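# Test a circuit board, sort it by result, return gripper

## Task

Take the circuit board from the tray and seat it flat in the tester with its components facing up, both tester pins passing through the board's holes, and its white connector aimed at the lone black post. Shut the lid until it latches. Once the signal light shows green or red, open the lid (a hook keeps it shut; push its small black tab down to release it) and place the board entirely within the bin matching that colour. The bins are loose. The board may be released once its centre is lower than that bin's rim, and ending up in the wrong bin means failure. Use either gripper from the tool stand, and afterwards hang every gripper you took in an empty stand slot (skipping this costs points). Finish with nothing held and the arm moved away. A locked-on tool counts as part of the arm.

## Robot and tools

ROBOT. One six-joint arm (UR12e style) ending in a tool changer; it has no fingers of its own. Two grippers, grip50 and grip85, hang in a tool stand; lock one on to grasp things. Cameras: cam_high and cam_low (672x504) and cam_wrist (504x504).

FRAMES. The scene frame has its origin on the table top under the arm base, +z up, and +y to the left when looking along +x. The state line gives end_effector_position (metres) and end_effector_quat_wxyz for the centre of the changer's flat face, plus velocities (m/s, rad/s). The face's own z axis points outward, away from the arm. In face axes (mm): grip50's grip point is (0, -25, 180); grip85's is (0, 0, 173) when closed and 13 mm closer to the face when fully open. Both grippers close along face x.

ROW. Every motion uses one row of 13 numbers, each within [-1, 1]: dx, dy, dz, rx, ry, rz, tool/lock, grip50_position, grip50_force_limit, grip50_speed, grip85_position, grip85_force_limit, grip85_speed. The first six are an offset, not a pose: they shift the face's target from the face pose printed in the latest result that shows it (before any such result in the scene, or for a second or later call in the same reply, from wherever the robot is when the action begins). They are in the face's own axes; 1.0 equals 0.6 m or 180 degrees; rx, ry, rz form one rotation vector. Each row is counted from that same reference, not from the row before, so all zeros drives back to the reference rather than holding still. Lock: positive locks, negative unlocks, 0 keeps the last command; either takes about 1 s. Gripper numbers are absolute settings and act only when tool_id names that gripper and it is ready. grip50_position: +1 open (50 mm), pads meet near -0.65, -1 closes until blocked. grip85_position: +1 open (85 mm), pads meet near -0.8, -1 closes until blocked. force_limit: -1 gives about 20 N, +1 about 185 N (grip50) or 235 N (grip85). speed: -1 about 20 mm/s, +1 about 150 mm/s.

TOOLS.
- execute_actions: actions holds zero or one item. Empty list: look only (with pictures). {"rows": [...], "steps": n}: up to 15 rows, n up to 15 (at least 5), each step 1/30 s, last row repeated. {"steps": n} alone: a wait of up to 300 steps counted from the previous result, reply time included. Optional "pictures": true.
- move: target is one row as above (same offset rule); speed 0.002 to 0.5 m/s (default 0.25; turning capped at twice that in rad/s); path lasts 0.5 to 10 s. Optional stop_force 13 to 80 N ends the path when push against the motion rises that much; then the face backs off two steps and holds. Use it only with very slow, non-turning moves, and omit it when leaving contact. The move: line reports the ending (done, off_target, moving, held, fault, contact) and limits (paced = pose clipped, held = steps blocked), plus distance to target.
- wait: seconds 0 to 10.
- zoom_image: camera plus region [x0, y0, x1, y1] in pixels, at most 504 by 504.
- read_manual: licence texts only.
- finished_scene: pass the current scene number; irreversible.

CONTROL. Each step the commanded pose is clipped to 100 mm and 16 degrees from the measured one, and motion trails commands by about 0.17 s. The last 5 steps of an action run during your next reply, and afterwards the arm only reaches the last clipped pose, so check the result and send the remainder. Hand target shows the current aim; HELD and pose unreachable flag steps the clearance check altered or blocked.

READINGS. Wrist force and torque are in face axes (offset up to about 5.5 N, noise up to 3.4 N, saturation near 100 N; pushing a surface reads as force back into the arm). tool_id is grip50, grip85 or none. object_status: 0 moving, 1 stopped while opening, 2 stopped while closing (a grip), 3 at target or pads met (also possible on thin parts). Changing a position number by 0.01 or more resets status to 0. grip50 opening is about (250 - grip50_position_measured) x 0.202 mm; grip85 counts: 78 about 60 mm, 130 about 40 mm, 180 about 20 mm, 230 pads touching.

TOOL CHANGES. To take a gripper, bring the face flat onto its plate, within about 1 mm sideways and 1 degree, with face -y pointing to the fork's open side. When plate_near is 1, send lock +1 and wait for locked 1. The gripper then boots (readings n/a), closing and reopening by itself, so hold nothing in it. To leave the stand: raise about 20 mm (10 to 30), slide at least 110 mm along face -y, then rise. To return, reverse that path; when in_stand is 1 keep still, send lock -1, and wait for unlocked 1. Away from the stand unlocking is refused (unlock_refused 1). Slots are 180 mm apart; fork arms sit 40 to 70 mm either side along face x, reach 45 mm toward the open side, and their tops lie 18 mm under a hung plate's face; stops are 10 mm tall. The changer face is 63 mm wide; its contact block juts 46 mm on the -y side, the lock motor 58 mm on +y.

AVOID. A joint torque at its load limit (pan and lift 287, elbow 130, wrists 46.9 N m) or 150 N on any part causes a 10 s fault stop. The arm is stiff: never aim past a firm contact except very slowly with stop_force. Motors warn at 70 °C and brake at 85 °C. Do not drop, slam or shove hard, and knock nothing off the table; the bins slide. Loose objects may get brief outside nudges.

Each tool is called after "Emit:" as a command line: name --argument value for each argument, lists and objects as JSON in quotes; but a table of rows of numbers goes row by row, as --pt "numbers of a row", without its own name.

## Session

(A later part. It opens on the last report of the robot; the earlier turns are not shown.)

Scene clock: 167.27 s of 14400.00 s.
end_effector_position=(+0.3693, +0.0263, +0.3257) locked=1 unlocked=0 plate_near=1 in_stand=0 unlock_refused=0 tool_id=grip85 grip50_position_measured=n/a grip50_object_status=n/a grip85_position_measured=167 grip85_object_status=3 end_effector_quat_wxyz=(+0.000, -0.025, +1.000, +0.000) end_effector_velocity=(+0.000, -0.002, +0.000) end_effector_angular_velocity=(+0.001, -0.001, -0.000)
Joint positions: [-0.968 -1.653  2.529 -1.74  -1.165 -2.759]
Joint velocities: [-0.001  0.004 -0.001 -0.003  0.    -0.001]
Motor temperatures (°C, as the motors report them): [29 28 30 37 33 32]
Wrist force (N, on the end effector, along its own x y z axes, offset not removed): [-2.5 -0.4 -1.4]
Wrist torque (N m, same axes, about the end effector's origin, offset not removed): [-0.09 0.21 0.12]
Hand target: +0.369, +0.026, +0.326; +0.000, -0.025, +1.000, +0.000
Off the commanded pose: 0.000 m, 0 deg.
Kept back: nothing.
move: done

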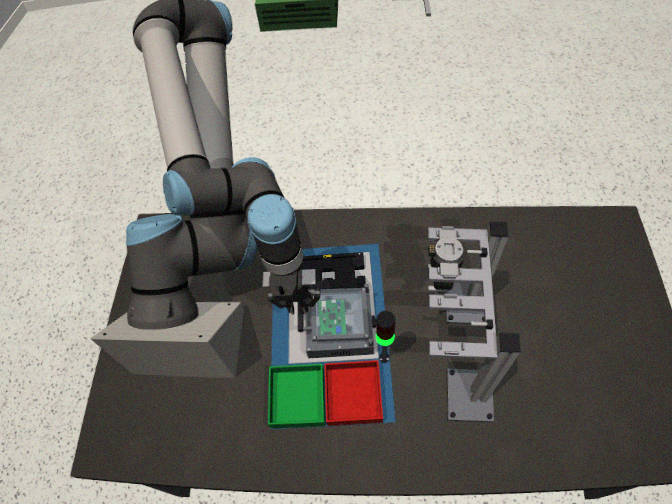

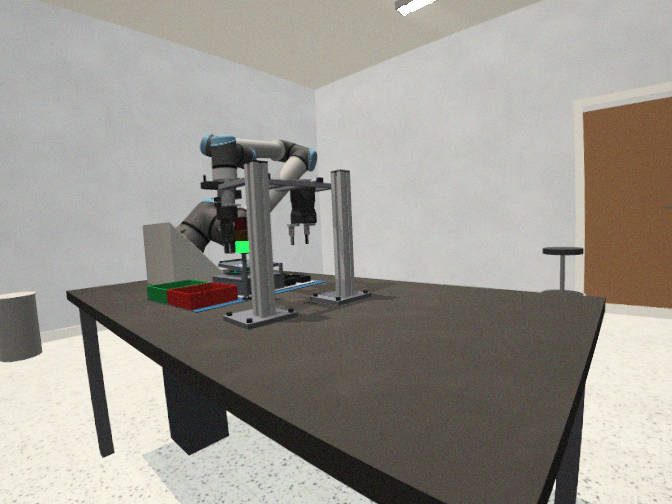

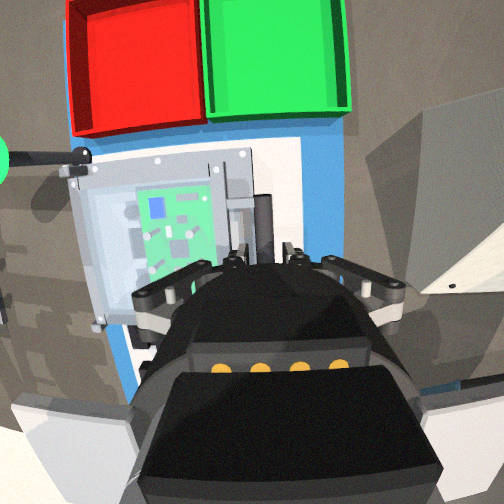

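Ajar now.

Emit:
move --target '[0,0,0.071,0,0,0,0,0,0,0,-0.3,-0.9,0]' --speed 0.01 --stop_force 13

Emit:
move --target '[0,0,0,0,0,0,0,0,0,0,-1,-0.9,-0.5]'

Emit:
move --target '[-0.0035,0,-0.03,0,0,0,0,0,0,0,-1,-0.9,-0.5]' --speed 0.015

Emit:
move --target '[-0.0065,0,-0.03,0,0,0,0,0,0,0,-1,-0.9,-0.5]' --speed 0.015

Emit:
move --target '[-0.0098,0,-0.03,0,0,0,0,0,0,0,-1,-0.9,-0.5]' --speed 0.015

Emit:
move --target '[-0.0135,0,-0.03,0,0,0,0,0,0,0,-1,-0.9,-0.5]' --speed 0.015

Emit:
move --target '[-0.0178,0,-0.03,0,0,0,0,0,0,0,-1,-0.9,-0.5]' --speed 0.015

Scene clock: 172.07 s of 14400.00 s.
end_effector_position=(+0.3693, +0.0263, +0.2832) locked=1 unlocked=0 plate_near=1 in_stand=0 unlock_refused=0 tool_id=grip85 grip50_position_measured=n/a grip50_object_status=n/a grip85_position_measured=167 grip85_object_status=3 end_effector_quat_wxyz=(+0.000, -0.025, +1.000, +0.000) end_effector_velocity=(-0.000, +0.000, -0.002) end_effector_angular_velocity=(+0.000, +0.000, -0.000)
Joint positions: [-0.925 -1.613  2.584 -1.849 -1.137 -2.723]
Joint velocities: [ 0.002  0.002  0.002 -0.005  0.001  0.002]
Motor temperatures (°C, as the motors report them): [29 28 30 37 33 32]
Wrist force (N, on the end effector, along its own x y z axes, offset not removed): [0.5 -1.7 2.0]
Wrist torque (N m, same axes, about the end effector's origin, offset not removed): [-0.16 -0.08 0.08]
Hand target: +0.369, +0.026, +0.283; +0.000, -0.025, +1.000, +0.000
Off the commanded pose: 0.000 m, 0 deg.
Kept back: nothing.
move: done

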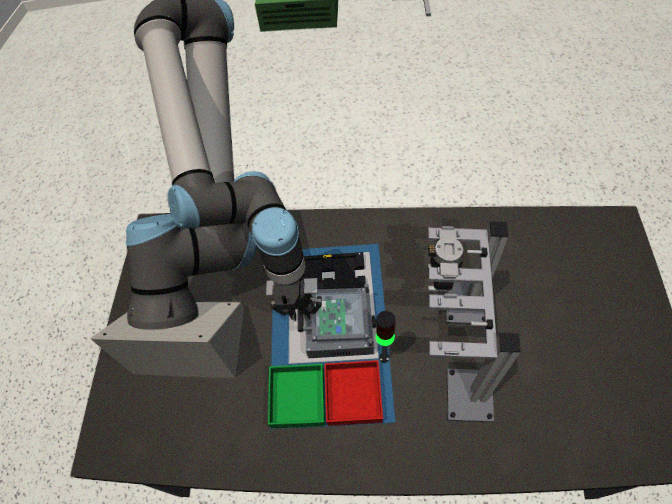

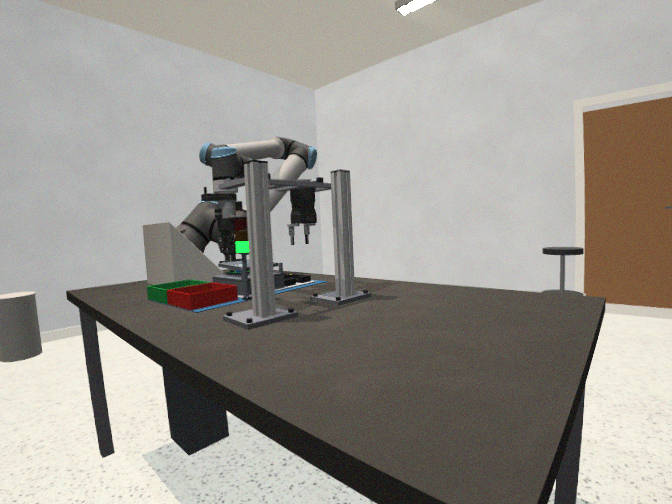

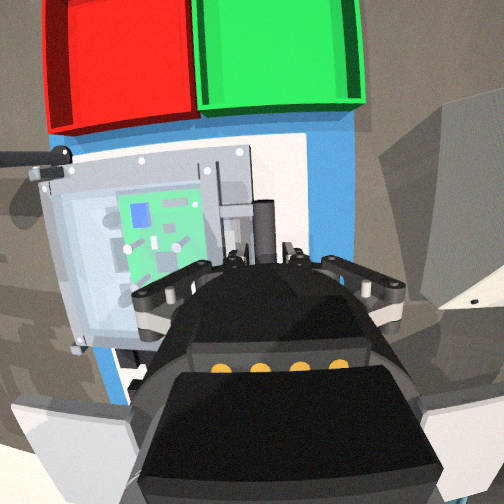

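Scene clock: 172.57 s of 14400.00 s.
end_effector_position=(+0.3693, +0.0263, +0.2832) locked=1 unlocked=0 plate_near=1 in_stand=0 unlock_refused=0 tool_id=grip85 grip50_position_measured=n/a grip50_object_status=n/a grip85_position_measured=192 grip85_object_status=2 end_effector_quat_wxyz=(+0.000, -0.025, +1.000, +0.000) end_effector_velocity=(-0.000, -0.000, +0.000) end_effector_angular_velocity=(-0.001, +0.001, -0.000)
Joint positions: [-0.925 -1.613  2.584 -1.849 -1.137 -2.723]
Joint velocities: [-0.     0.    -0.     0.    -0.001  0.   ]
Motor temperatures (°C, as the motors report them): [29 28 30 37 33 32]
Wrist force (N, on the end effector, along its own x y z axes, offset not removed): [-3.8 1.7 -6.0]
Wrist torque (N m, same axes, about the end effector's origin, offset not removed): [-0.08 -0.11 -0.18]
Hand target: +0.369, +0.026, +0.283; +0.000, -0.025, +1.000, +0.000
Off the commanded pose: 0.000 m, 0 deg.
Kept back: nothing.
move: done

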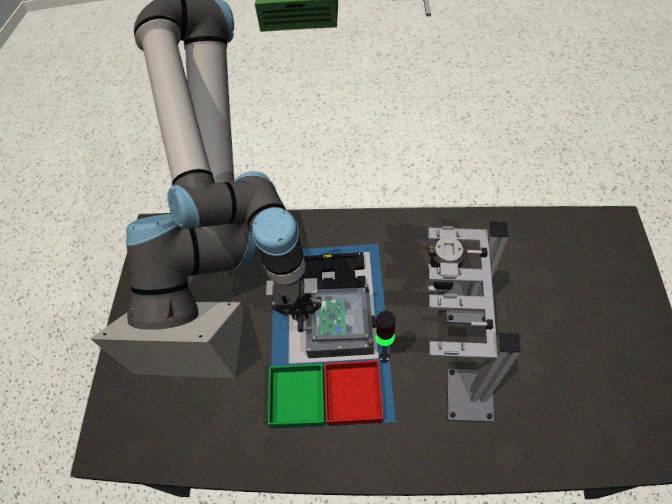

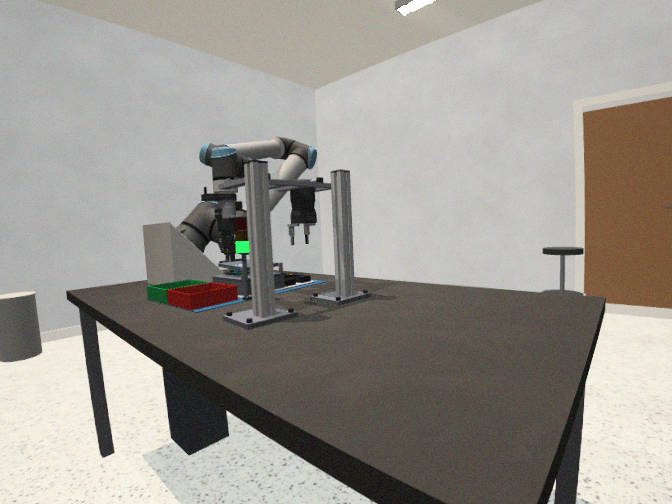

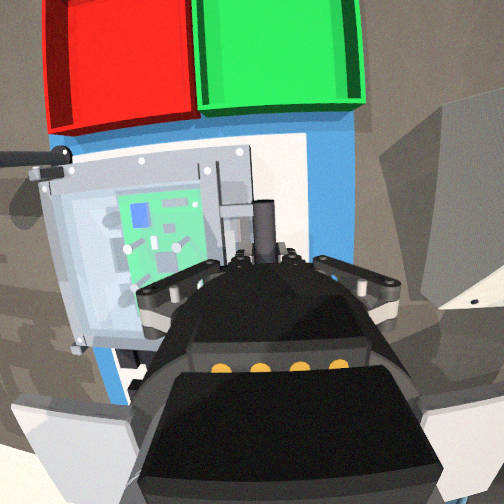

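Scene clock: 174.03 s of 14400.00 s.
end_effector_position=(+0.3713, +0.0264, +0.3010) locked=1 unlocked=0 plate_near=1 in_stand=0 unlock_refused=0 tool_id=grip85 grip50_position_measured=n/a grip50_object_status=n/a grip85_position_measured=192 grip85_object_status=2 end_effector_quat_wxyz=(+0.000, -0.025, +1.000, +0.000) end_effector_velocity=(+0.000, +0.000, +0.002) end_effector_angular_velocity=(+0.000, -0.000, +0.000)
Joint positions: [-0.939 -1.628  2.559 -1.803 -1.146 -2.735]
Joint velocities: [-0.001 -0.001 -0.002  0.004 -0.001 -0.001]
Motor temperatures (°C, as the motors report them): [29 28 30 37 33 32]
Wrist force (N, on the end effector, along its own x y z axes, offset not removed): [6.5 3.5 4.9]
Wrist torque (N m, same axes, about the end effector's origin, offset not removed): [0.11 1.46 -0.20]
Hand target: +0.371, +0.026, +0.301; +0.000, -0.025, +1.000, +0.000
Off the commanded pose: 0.000 m, 0 deg.
Kept back: nothing.
move: done

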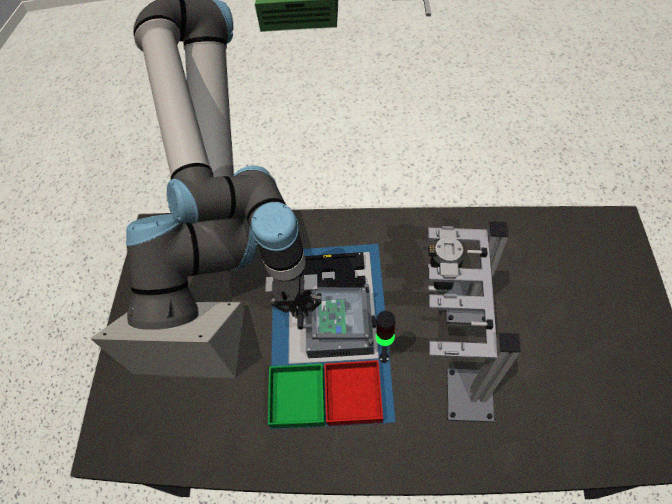

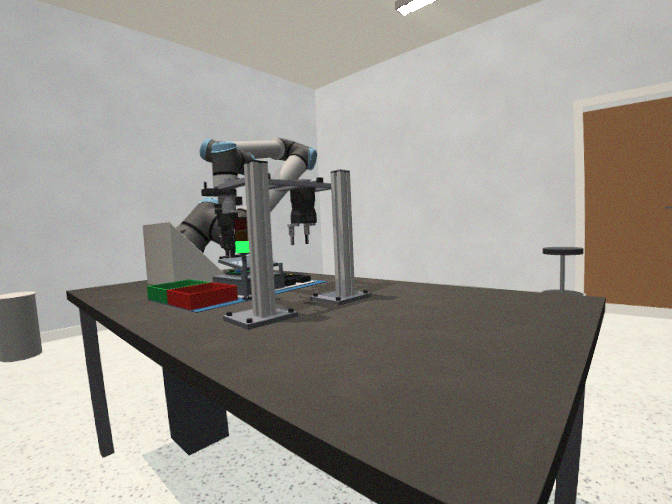

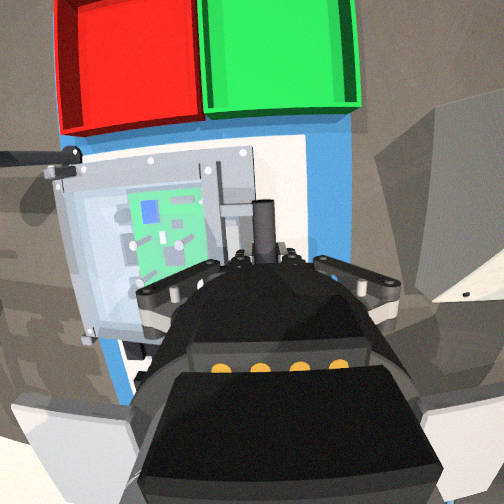

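Scene clock: 175.53 s of 14400.00 s.
end_effector_position=(+0.3752, +0.0266, +0.3189) locked=1 unlocked=0 plate_near=1 in_stand=0 unlock_refused=0 tool_id=grip85 grip50_position_measured=n/a grip50_object_status=n/a grip85_position_measured=192 grip85_object_status=2 end_effector_quat_wxyz=(+0.000, -0.025, +1.000, +0.000) end_effector_velocity=(+0.000, +0.000, +0.001) end_effector_angular_velocity=(+0.001, +0.000, +0.001)
Joint positions: [-0.949 -1.638  2.531 -1.762 -1.153 -2.743]
Joint velocities: [-0.001 -0.001 -0.002  0.004 -0.001 -0.002]
Motor temperatures (°C, as the motors report them): [29 28 30 37 33 32]
Wrist force (N, on the end effector, along its own x y z axes, offset not removed): [24.8 -0.9 -2.2]
Wrist torque (N m, same axes, about the end effector's origin, offset not removed): [-1.05 4.32 -0.09]
Hand target: +0.375, +0.027, +0.319; +0.000, -0.025, +1.000, +0.000
Off the commanded pose: 0.000 m, 0 deg.
Kept back: nothing.
move: done

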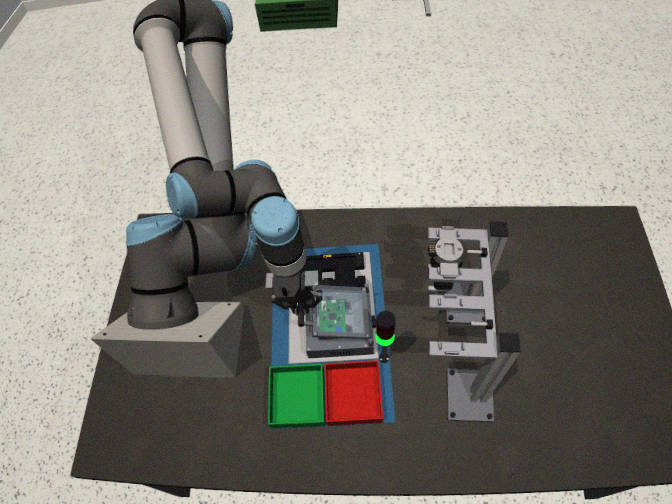

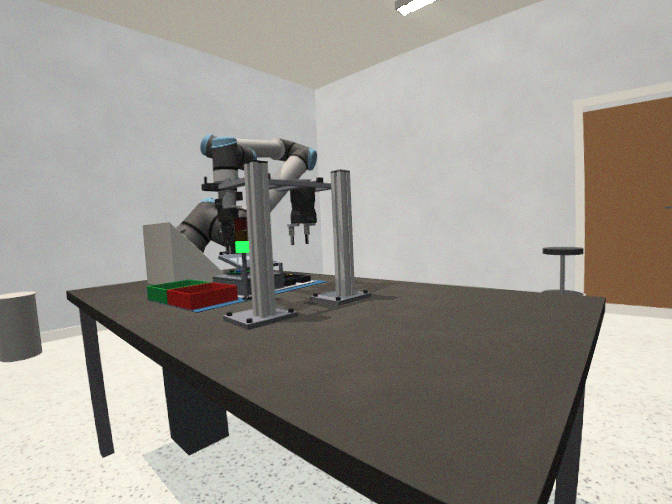

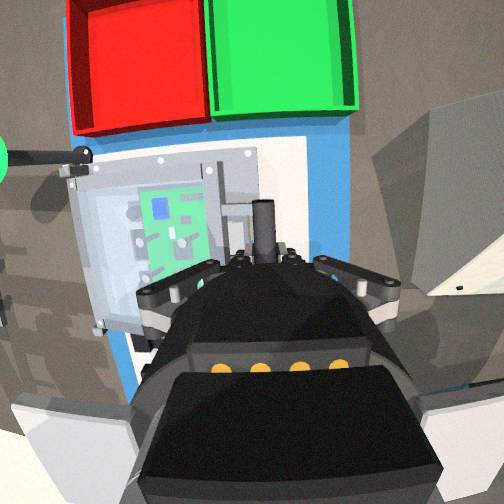

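Scene clock: 177.07 s of 14400.00 s.
end_effector_position=(+0.3810, +0.0268, +0.3367) locked=1 unlocked=0 plate_near=1 in_stand=0 unlock_refused=0 tool_id=grip85 grip50_position_measured=n/a grip50_object_status=n/a grip85_position_measured=192 grip85_object_status=2 end_effector_quat_wxyz=(+0.000, -0.025, +1.000, +0.000) end_effector_velocity=(+0.001, +0.000, +0.002) end_effector_angular_velocity=(+0.000, -0.001, -0.000)
Joint positions: [-0.955 -1.643  2.5   -1.724 -1.156 -2.748]
Joint velocities: [-0.001 -0.    -0.003  0.003  0.001 -0.   ]
Motor temperatures (°C, as the motors report them): [29 28 30 37 33 32]
Wrist force (N, on the end effector, along its own x y z axes, offset not removed): [49.1 6.7 -13.7]
Wrist torque (N m, same axes, about the end effector's origin, offset not removed): [-1.76 6.54 0.07]
Hand target: +0.381, +0.027, +0.337; +0.000, -0.025, +1.000, +0.000
Off the commanded pose: 0.000 m, 0 deg.
Kept back: nothing.
move: done

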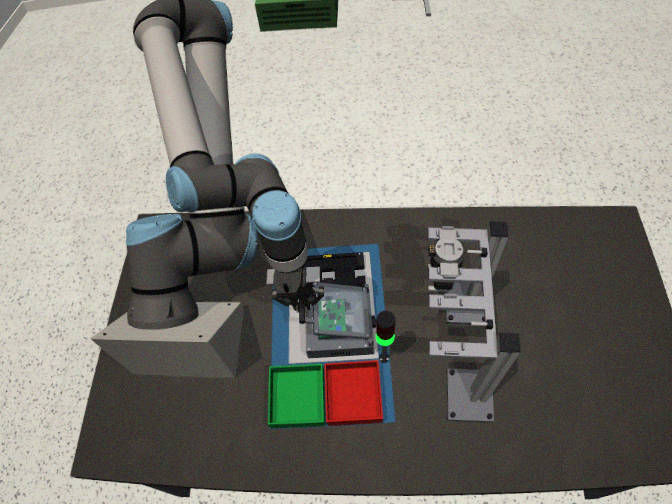

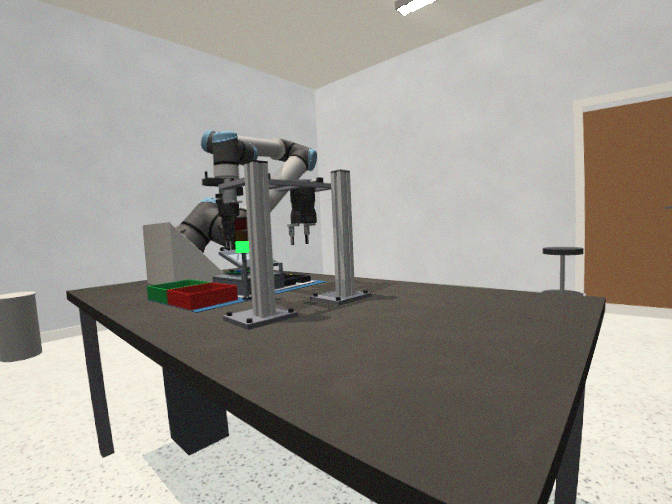

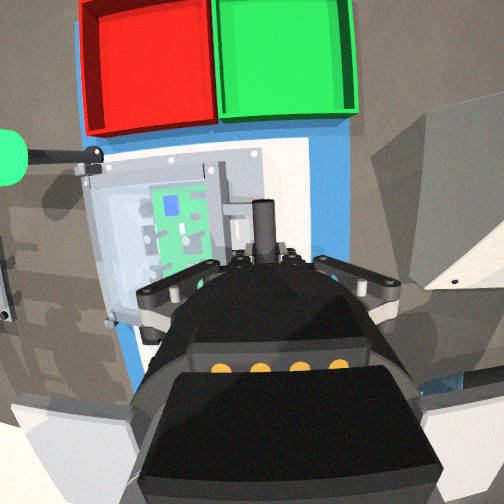

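Scene clock: 178.63 s of 14400.00 s.
end_effector_position=(+0.3890, +0.0272, +0.3546) locked=1 unlocked=0 plate_near=1 in_stand=0 unlock_refused=0 tool_id=grip85 grip50_position_measured=n/a grip50_object_status=n/a grip85_position_measured=192 grip85_object_status=2 end_effector_quat_wxyz=(+0.000, -0.025, +1.000, +0.000) end_effector_velocity=(+0.001, -0.000, +0.002) end_effector_angular_velocity=(-0.000, +0.000, +0.001)
Joint positions: [-0.956 -1.642  2.465 -1.691 -1.157 -2.749]
Joint velocities: [-0.     0.    -0.003  0.003 -0.    -0.001]
Motor temperatures (°C, as the motors report them): [29 28 30 37 33 32]
Wrist force (N, on the end effector, along its own x y z axes, offset not removed): [87.1 16.7 -37.5]
Wrist torque (N m, same axes, about the end effector's origin, offset not removed): [-3.39 3.86 0.00]
Hand target: +0.389, +0.027, +0.355; +0.000, -0.025, +1.000, +0.000
Off the commanded pose: 0.000 m, 0 deg.
Kept back: nothing.
move: done

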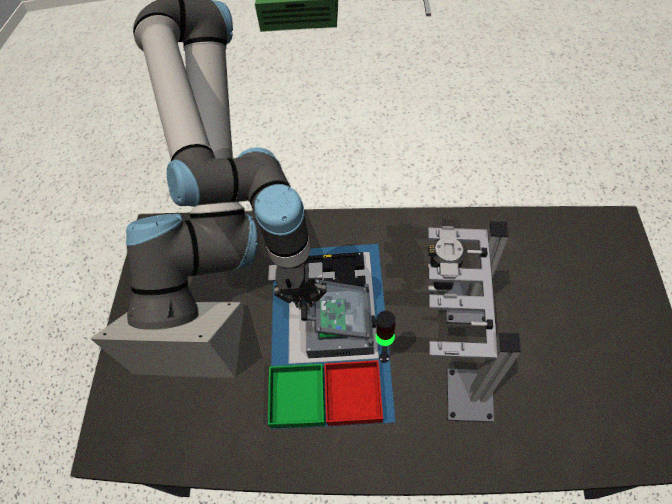

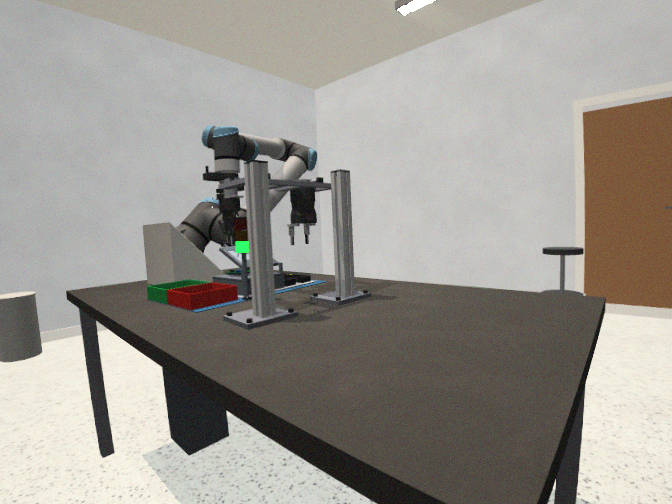

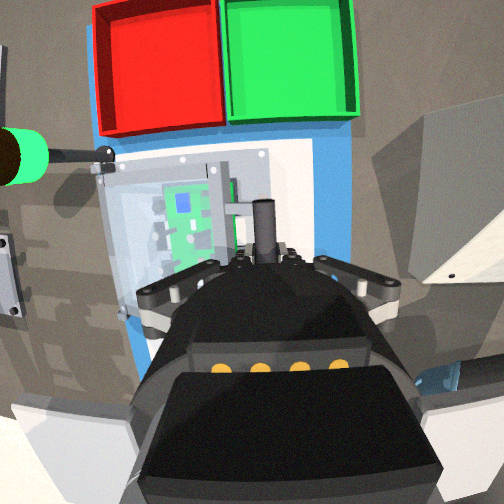

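Scene clock: 189.77 s of 14400.00 s.
end_effector_position=(+0.3948, +0.0275, +0.3663) locked=1 unlocked=0 plate_near=1 in_stand=0 unlock_refused=0 tool_id=grip85 grip50_position_measured=n/a grip50_object_status=n/a grip85_position_measured=192 grip85_object_status=2 end_effector_quat_wxyz=(-0.003, -0.024, +1.000, +0.001) end_effector_velocity=(+0.000, -0.000, -0.000) end_effector_angular_velocity=(-0.000, -0.000, +0.001)
Joint positions: [-0.953 -1.638  2.44  -1.666 -1.161 -2.746]
Joint velocities: [ 0.     0.     0.    -0.001  0.    -0.001]
Motor temperatures (°C, as the motors report them): [29 28 30 37 33 32]
Wrist force (N, on the end effector, along its own x y z axes, offset not removed): [17.0 4.1 -8.8]
Wrist torque (N m, same axes, about the end effector's origin, offset not removed): [-1.43 3.53 -0.12]
Hand target: +0.395, +0.028, +0.366; -0.003, -0.024, +1.000, +0.001
Off the commanded pose: 0.008 m, 0 deg.
FORCE FAULT: contact force on the arm reached its limit, and the arm stopped for 10 seconds. The contact can be on any part of the arm, not only on its tool. The arm's remaining commands of this call were not run. The arm holds still and accepts commands again. Move the arm away from the contact; if what it grips holds it there, let go first. Pushing or pulling that hard again can fault the arm again.
Kept back: nothing.
move: fault

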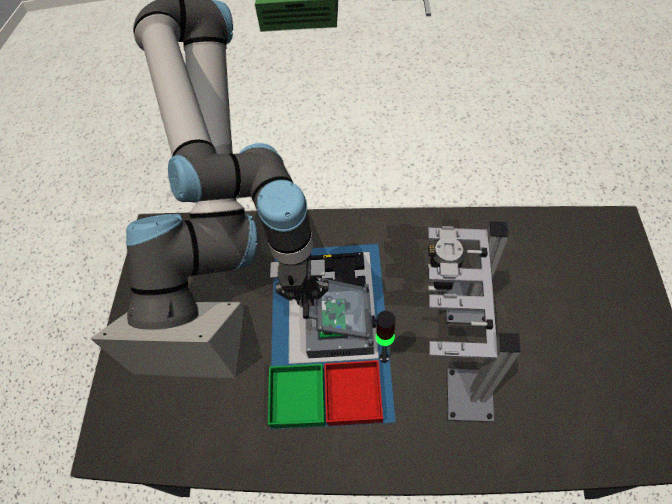

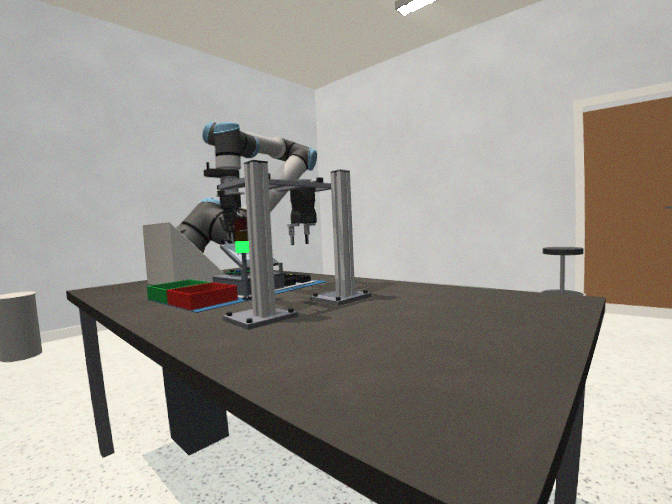

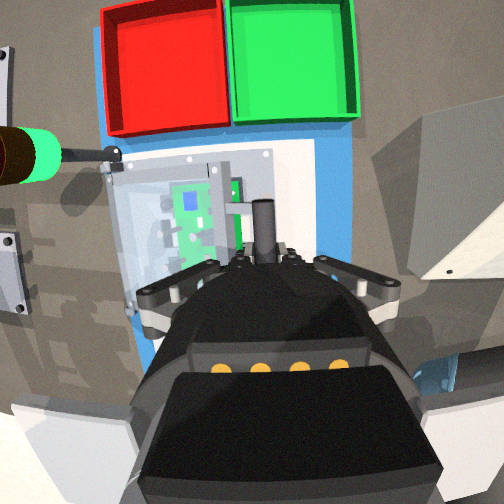

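Emit:
move --target '[0,0,0.008,0,0,0,0,0,0,0,-0.3,-0.9,-0.5]' --speed 0.01

Emit:
move --target '[-0.045,0,-0.05,0,0,0,0,0,0,0,-0.3,-0.9,-0.5]' --speed 0.015 --stop_force 20

Scene clock: 190.70 s of 14400.00 s.
end_effector_position=(+0.3947, +0.0276, +0.3617) locked=1 unlocked=0 plate_near=1 in_stand=0 unlock_refused=0 tool_id=grip85 grip50_position_measured=n/a grip50_object_status=n/a grip85_position_measured=167 grip85_object_status=3 end_effector_quat_wxyz=(-0.003, -0.024, +1.000, +0.001) end_effector_velocity=(-0.000, -0.000, -0.002) end_effector_angular_velocity=(-0.001, +0.001, +0.001)
Joint positions: [-0.949 -1.635  2.446 -1.676 -1.158 -2.743]
Joint velocities: [ 0.002  0.001  0.002 -0.004 -0.     0.001]
Motor temperatures (°C, as the motors report them): [29 28 30 37 33 32]
Wrist force (N, on the end effector, along its own x y z axes, offset not removed): [-2.5 1.0 -1.7]
Wrist torque (N m, same axes, about the end effector's origin, offset not removed): [-0.01 0.23 0.10]
Hand target: +0.395, +0.028, +0.362; -0.003, -0.024, +1.000, +0.001
Off the commanded pose: 0.000 m, 0 deg.
Kept back: nothing.
move: done

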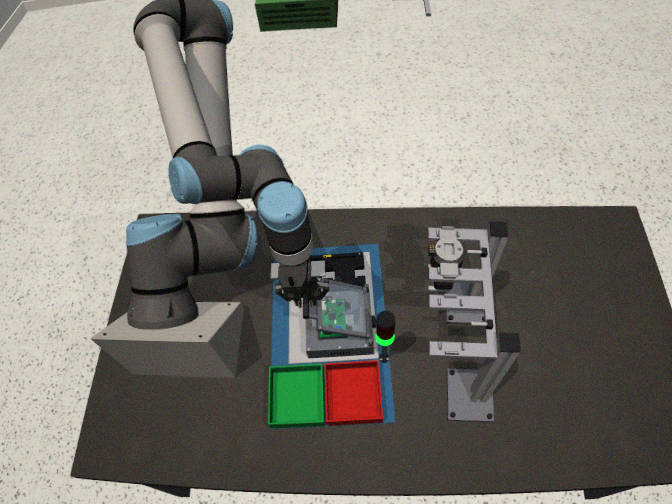

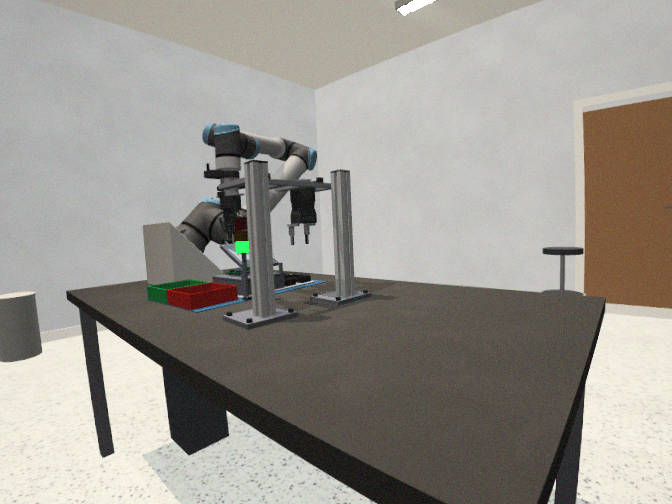

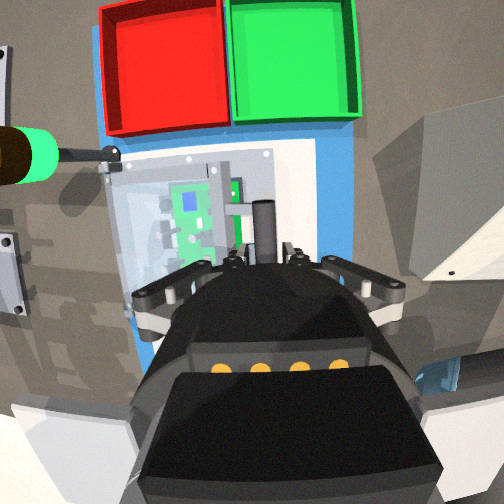

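Scene clock: 192.00 s of 14400.00 s.
end_effector_position=(+0.4041, +0.0280, +0.3720) locked=1 unlocked=0 plate_near=1 in_stand=0 unlock_refused=0 tool_id=grip85 grip50_position_measured=n/a grip50_object_status=n/a grip85_position_measured=167 grip85_object_status=3 end_effector_quat_wxyz=(-0.003, -0.024, +1.000, +0.001) end_effector_velocity=(-0.003, -0.000, -0.004) end_effector_angular_velocity=(-0.001, -0.000, +0.001)
Joint positions: [-0.941 -1.627  2.42  -1.661 -1.153 -2.736]
Joint velocities: [-0.003 -0.003  0.009 -0.006 -0.002 -0.002]
Motor temperatures (°C, as the motors report them): [29 28 30 37 33 32]
Wrist force (N, on the end effector, along its own x y z axes, offset not removed): [64.7 4.5 -42.1]
Wrist torque (N m, same axes, about the end effector's origin, offset not removed): [-1.65 5.44 -0.04]
Hand target: +0.404, +0.028, +0.372; -0.003, -0.024, +1.000, +0.001
Off the commanded pose: 0.026 m, 0 deg.
Kept back: nothing.
move: contact

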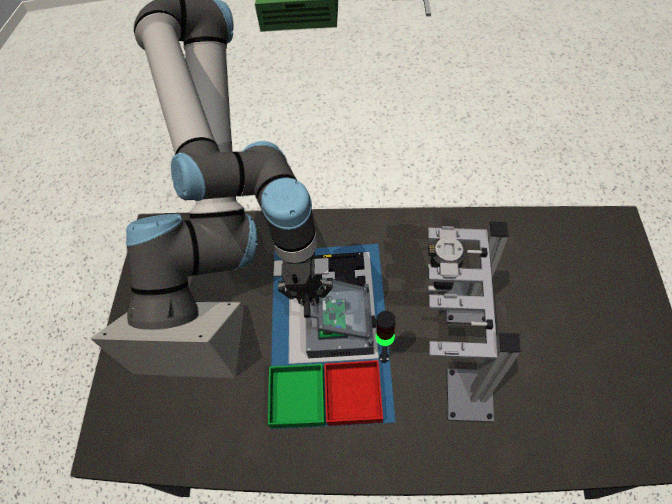

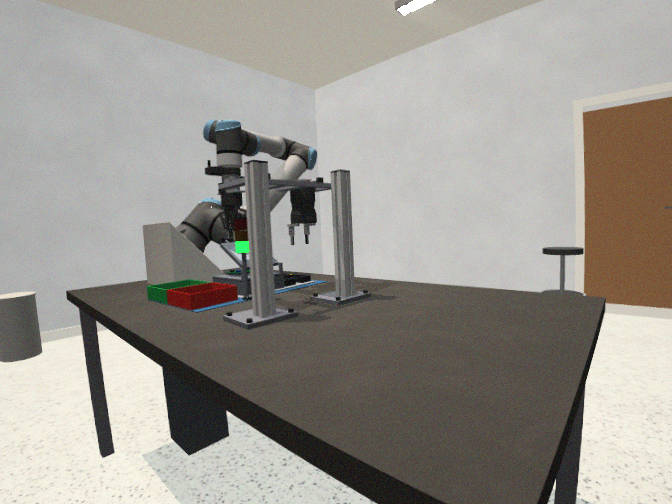

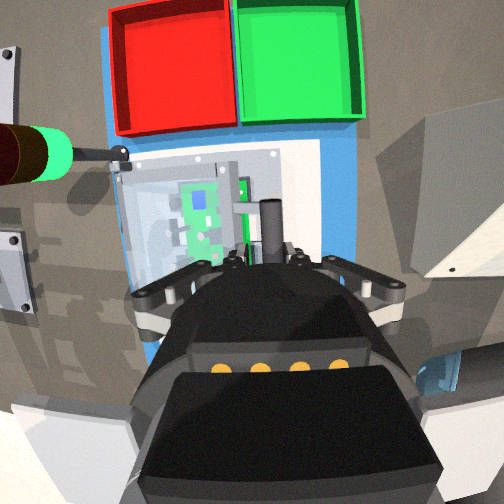

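Emit:
move --target '[-0.007,0,-0.02,0,0,0,0,0,0,0,-0.3,-0.9,-0.5]' --speed 0.01

Scene clock: 193.77 s of 14400.00 s.
end_effector_position=(+0.4083, +0.0281, +0.3838) locked=1 unlocked=0 plate_near=1 in_stand=0 unlock_refused=0 tool_id=grip85 grip50_position_measured=n/a grip50_object_status=n/a grip85_position_measured=167 grip85_object_status=3 end_effector_quat_wxyz=(-0.003, -0.024, +1.000, +0.001) end_effector_velocity=(+0.000, -0.000, +0.002) end_effector_angular_velocity=(-0.000, +0.001, +0.001)
Joint positions: [-0.944 -1.626  2.399 -1.64  -1.155 -2.739]
Joint velocities: [-0.     0.    -0.003  0.003 -0.001 -0.001]
Motor temperatures (°C, as the motors report them): [29 28 30 37 33 32]
Wrist force (N, on the end effector, along its own x y z axes, offset not removed): [1.9 0.7 2.7]
Wrist torque (N m, same axes, about the end effector's origin, offset not removed): [0.12 0.96 0.01]
Hand target: +0.408, +0.028, +0.384; -0.003, -0.024, +1.000, +0.001
Off the commanded pose: 0.000 m, 0 deg.
Kept back: nothing.
move: done

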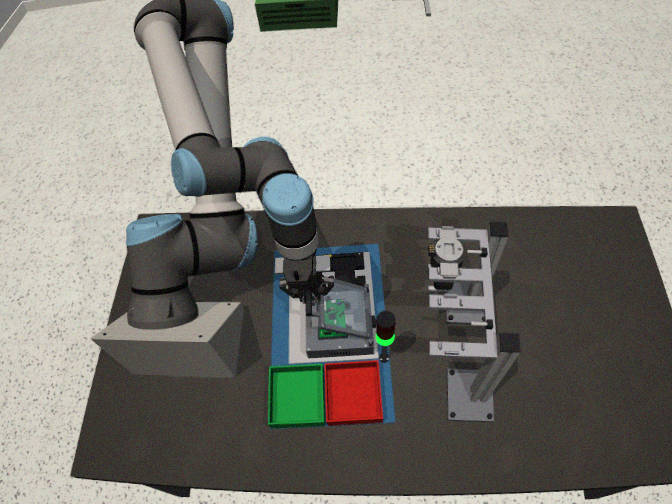

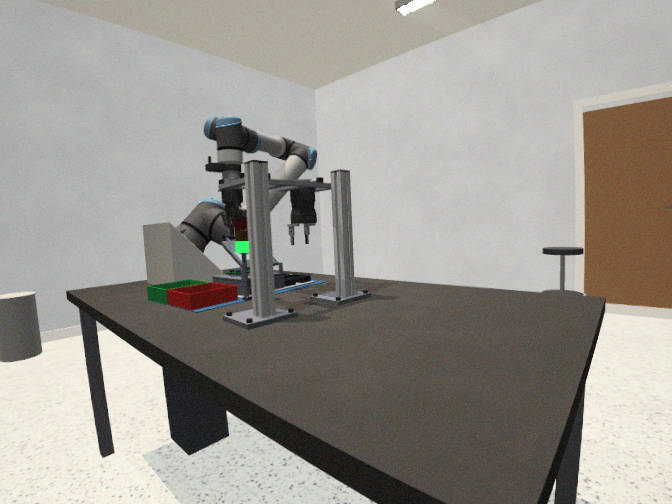

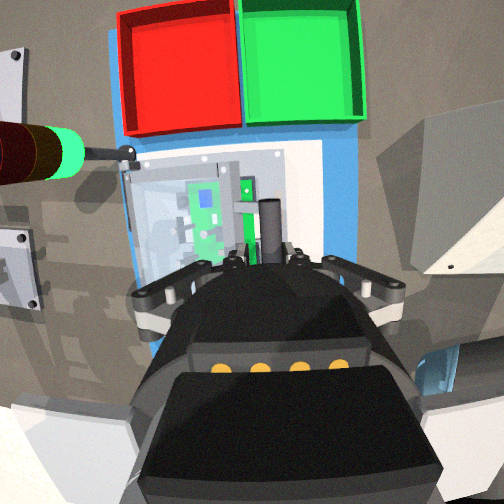

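Emit:
move --target '[-0.02,0,-0.022,0,0,0,0,0,0,0,-0.3,-0.9,-0.5]' --speed 0.01 --stop_force 13

Emit:
move --target '[-0.025,0,-0.022,0,0,0,0,0,0,0,-0.3,-0.9,-0.5]' --speed 0.01 --stop_force 13

Scene clock: 195.97 s of 14400.00 s.
end_effector_position=(+0.4186, +0.0286, +0.3951) locked=1 unlocked=0 plate_near=1 in_stand=0 unlock_refused=0 tool_id=grip85 grip50_position_measured=n/a grip50_object_status=n/a grip85_position_measured=167 grip85_object_status=3 end_effector_quat_wxyz=(-0.003, -0.024, +1.000, +0.001) end_effector_velocity=(-0.002, -0.000, -0.002) end_effector_angular_velocity=(-0.001, -0.001, +0.002)
Joint positions: [-0.935 -1.616  2.37  -1.624 -1.15  -2.731]
Joint velocities: [-0.002 -0.003  0.007 -0.004 -0.001 -0.003]
Motor temperatures (°C, as the motors report them): [29 28 30 37 33 32]
Wrist force (N, on the end effector, along its own x y z axes, offset not removed): [87.8 16.9 -65.4]
Wrist torque (N m, same axes, about the end effector's origin, offset not removed): [-3.84 3.81 0.15]
Hand target: +0.418, +0.029, +0.395; -0.003, -0.024, +1.000, +0.001
Off the commanded pose: 0.003 m, 0 deg.
Kept back: nothing.
move: contact

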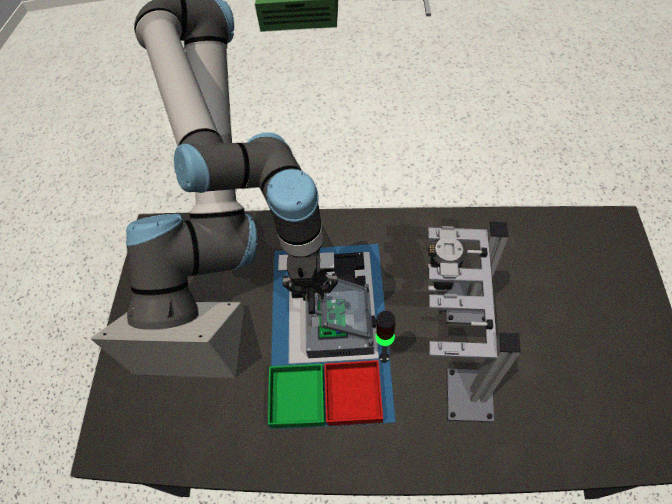

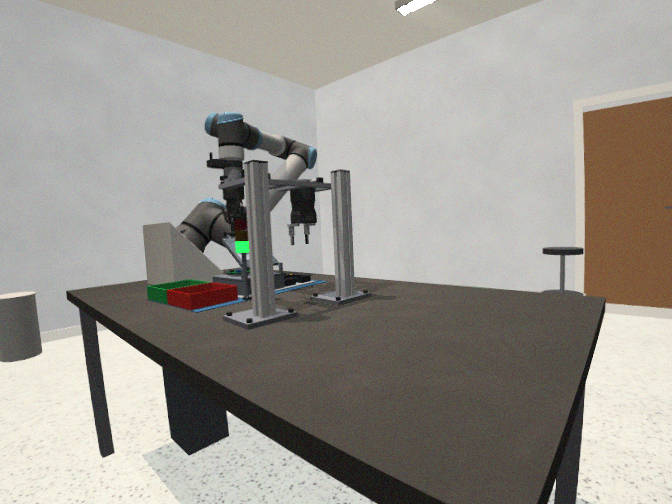

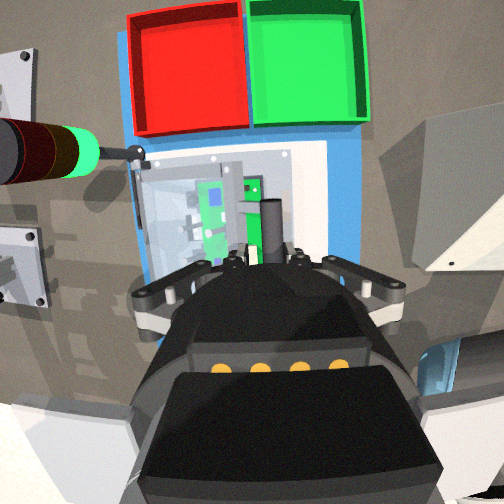

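Scene clock: 196.47 s of 14400.00 s.
end_effector_position=(+0.4186, +0.0286, +0.3951) locked=1 unlocked=0 plate_near=1 in_stand=0 unlock_refused=0 tool_id=grip85 grip50_position_measured=n/a grip50_object_status=n/a grip85_position_measured=167 grip85_object_status=3 end_effector_quat_wxyz=(-0.003, -0.024, +1.000, +0.001) end_effector_velocity=(-0.000, -0.000, -0.000) end_effector_angular_velocity=(-0.000, +0.001, -0.000)
Joint positions: [-0.935 -1.616  2.37  -1.624 -1.15  -2.731]
Joint velocities: [ 0.     0.    -0.    -0.    -0.001  0.   ]
Motor temperatures (°C, as the motors report them): [29 28 30 37 33 32]
Wrist force (N, on the end effector, along its own x y z axes, offset not removed): [86.0 12.7 -60.3]
Wrist torque (N m, same axes, about the end effector's origin, offset not removed): [-3.57 3.94 0.06]
Hand target: +0.419, +0.029, +0.395; -0.003, -0.024, +1.000, +0.001
Off the commanded pose: 0.020 m, 0 deg.
Kept back: nothing.
move: contact

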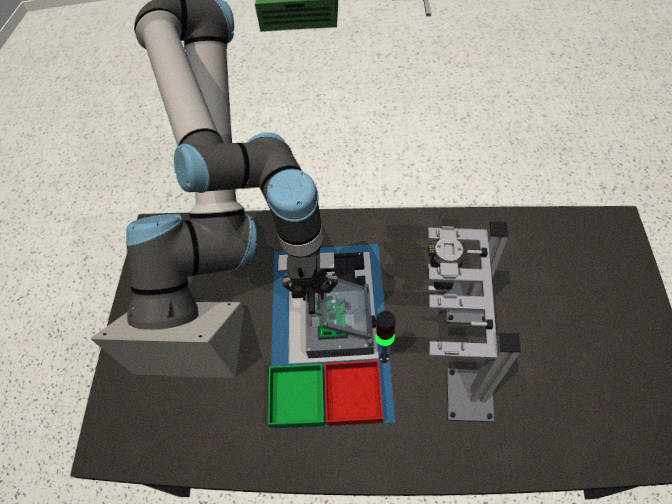

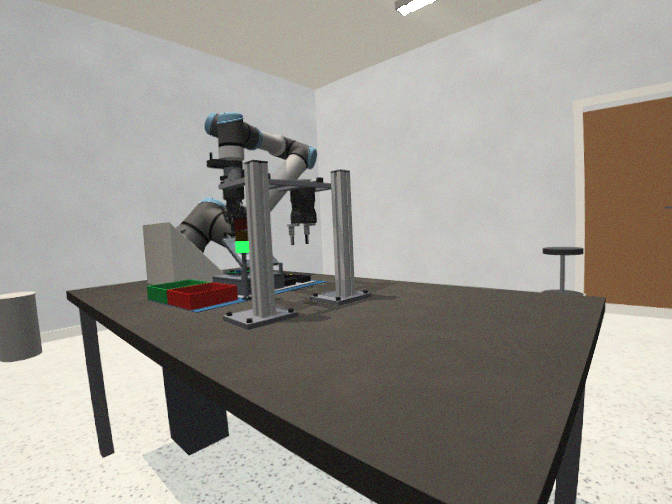

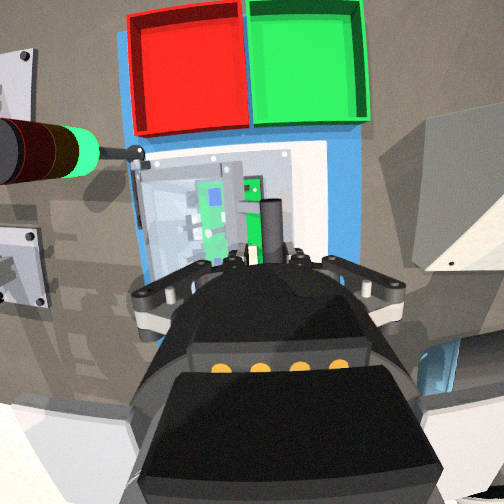

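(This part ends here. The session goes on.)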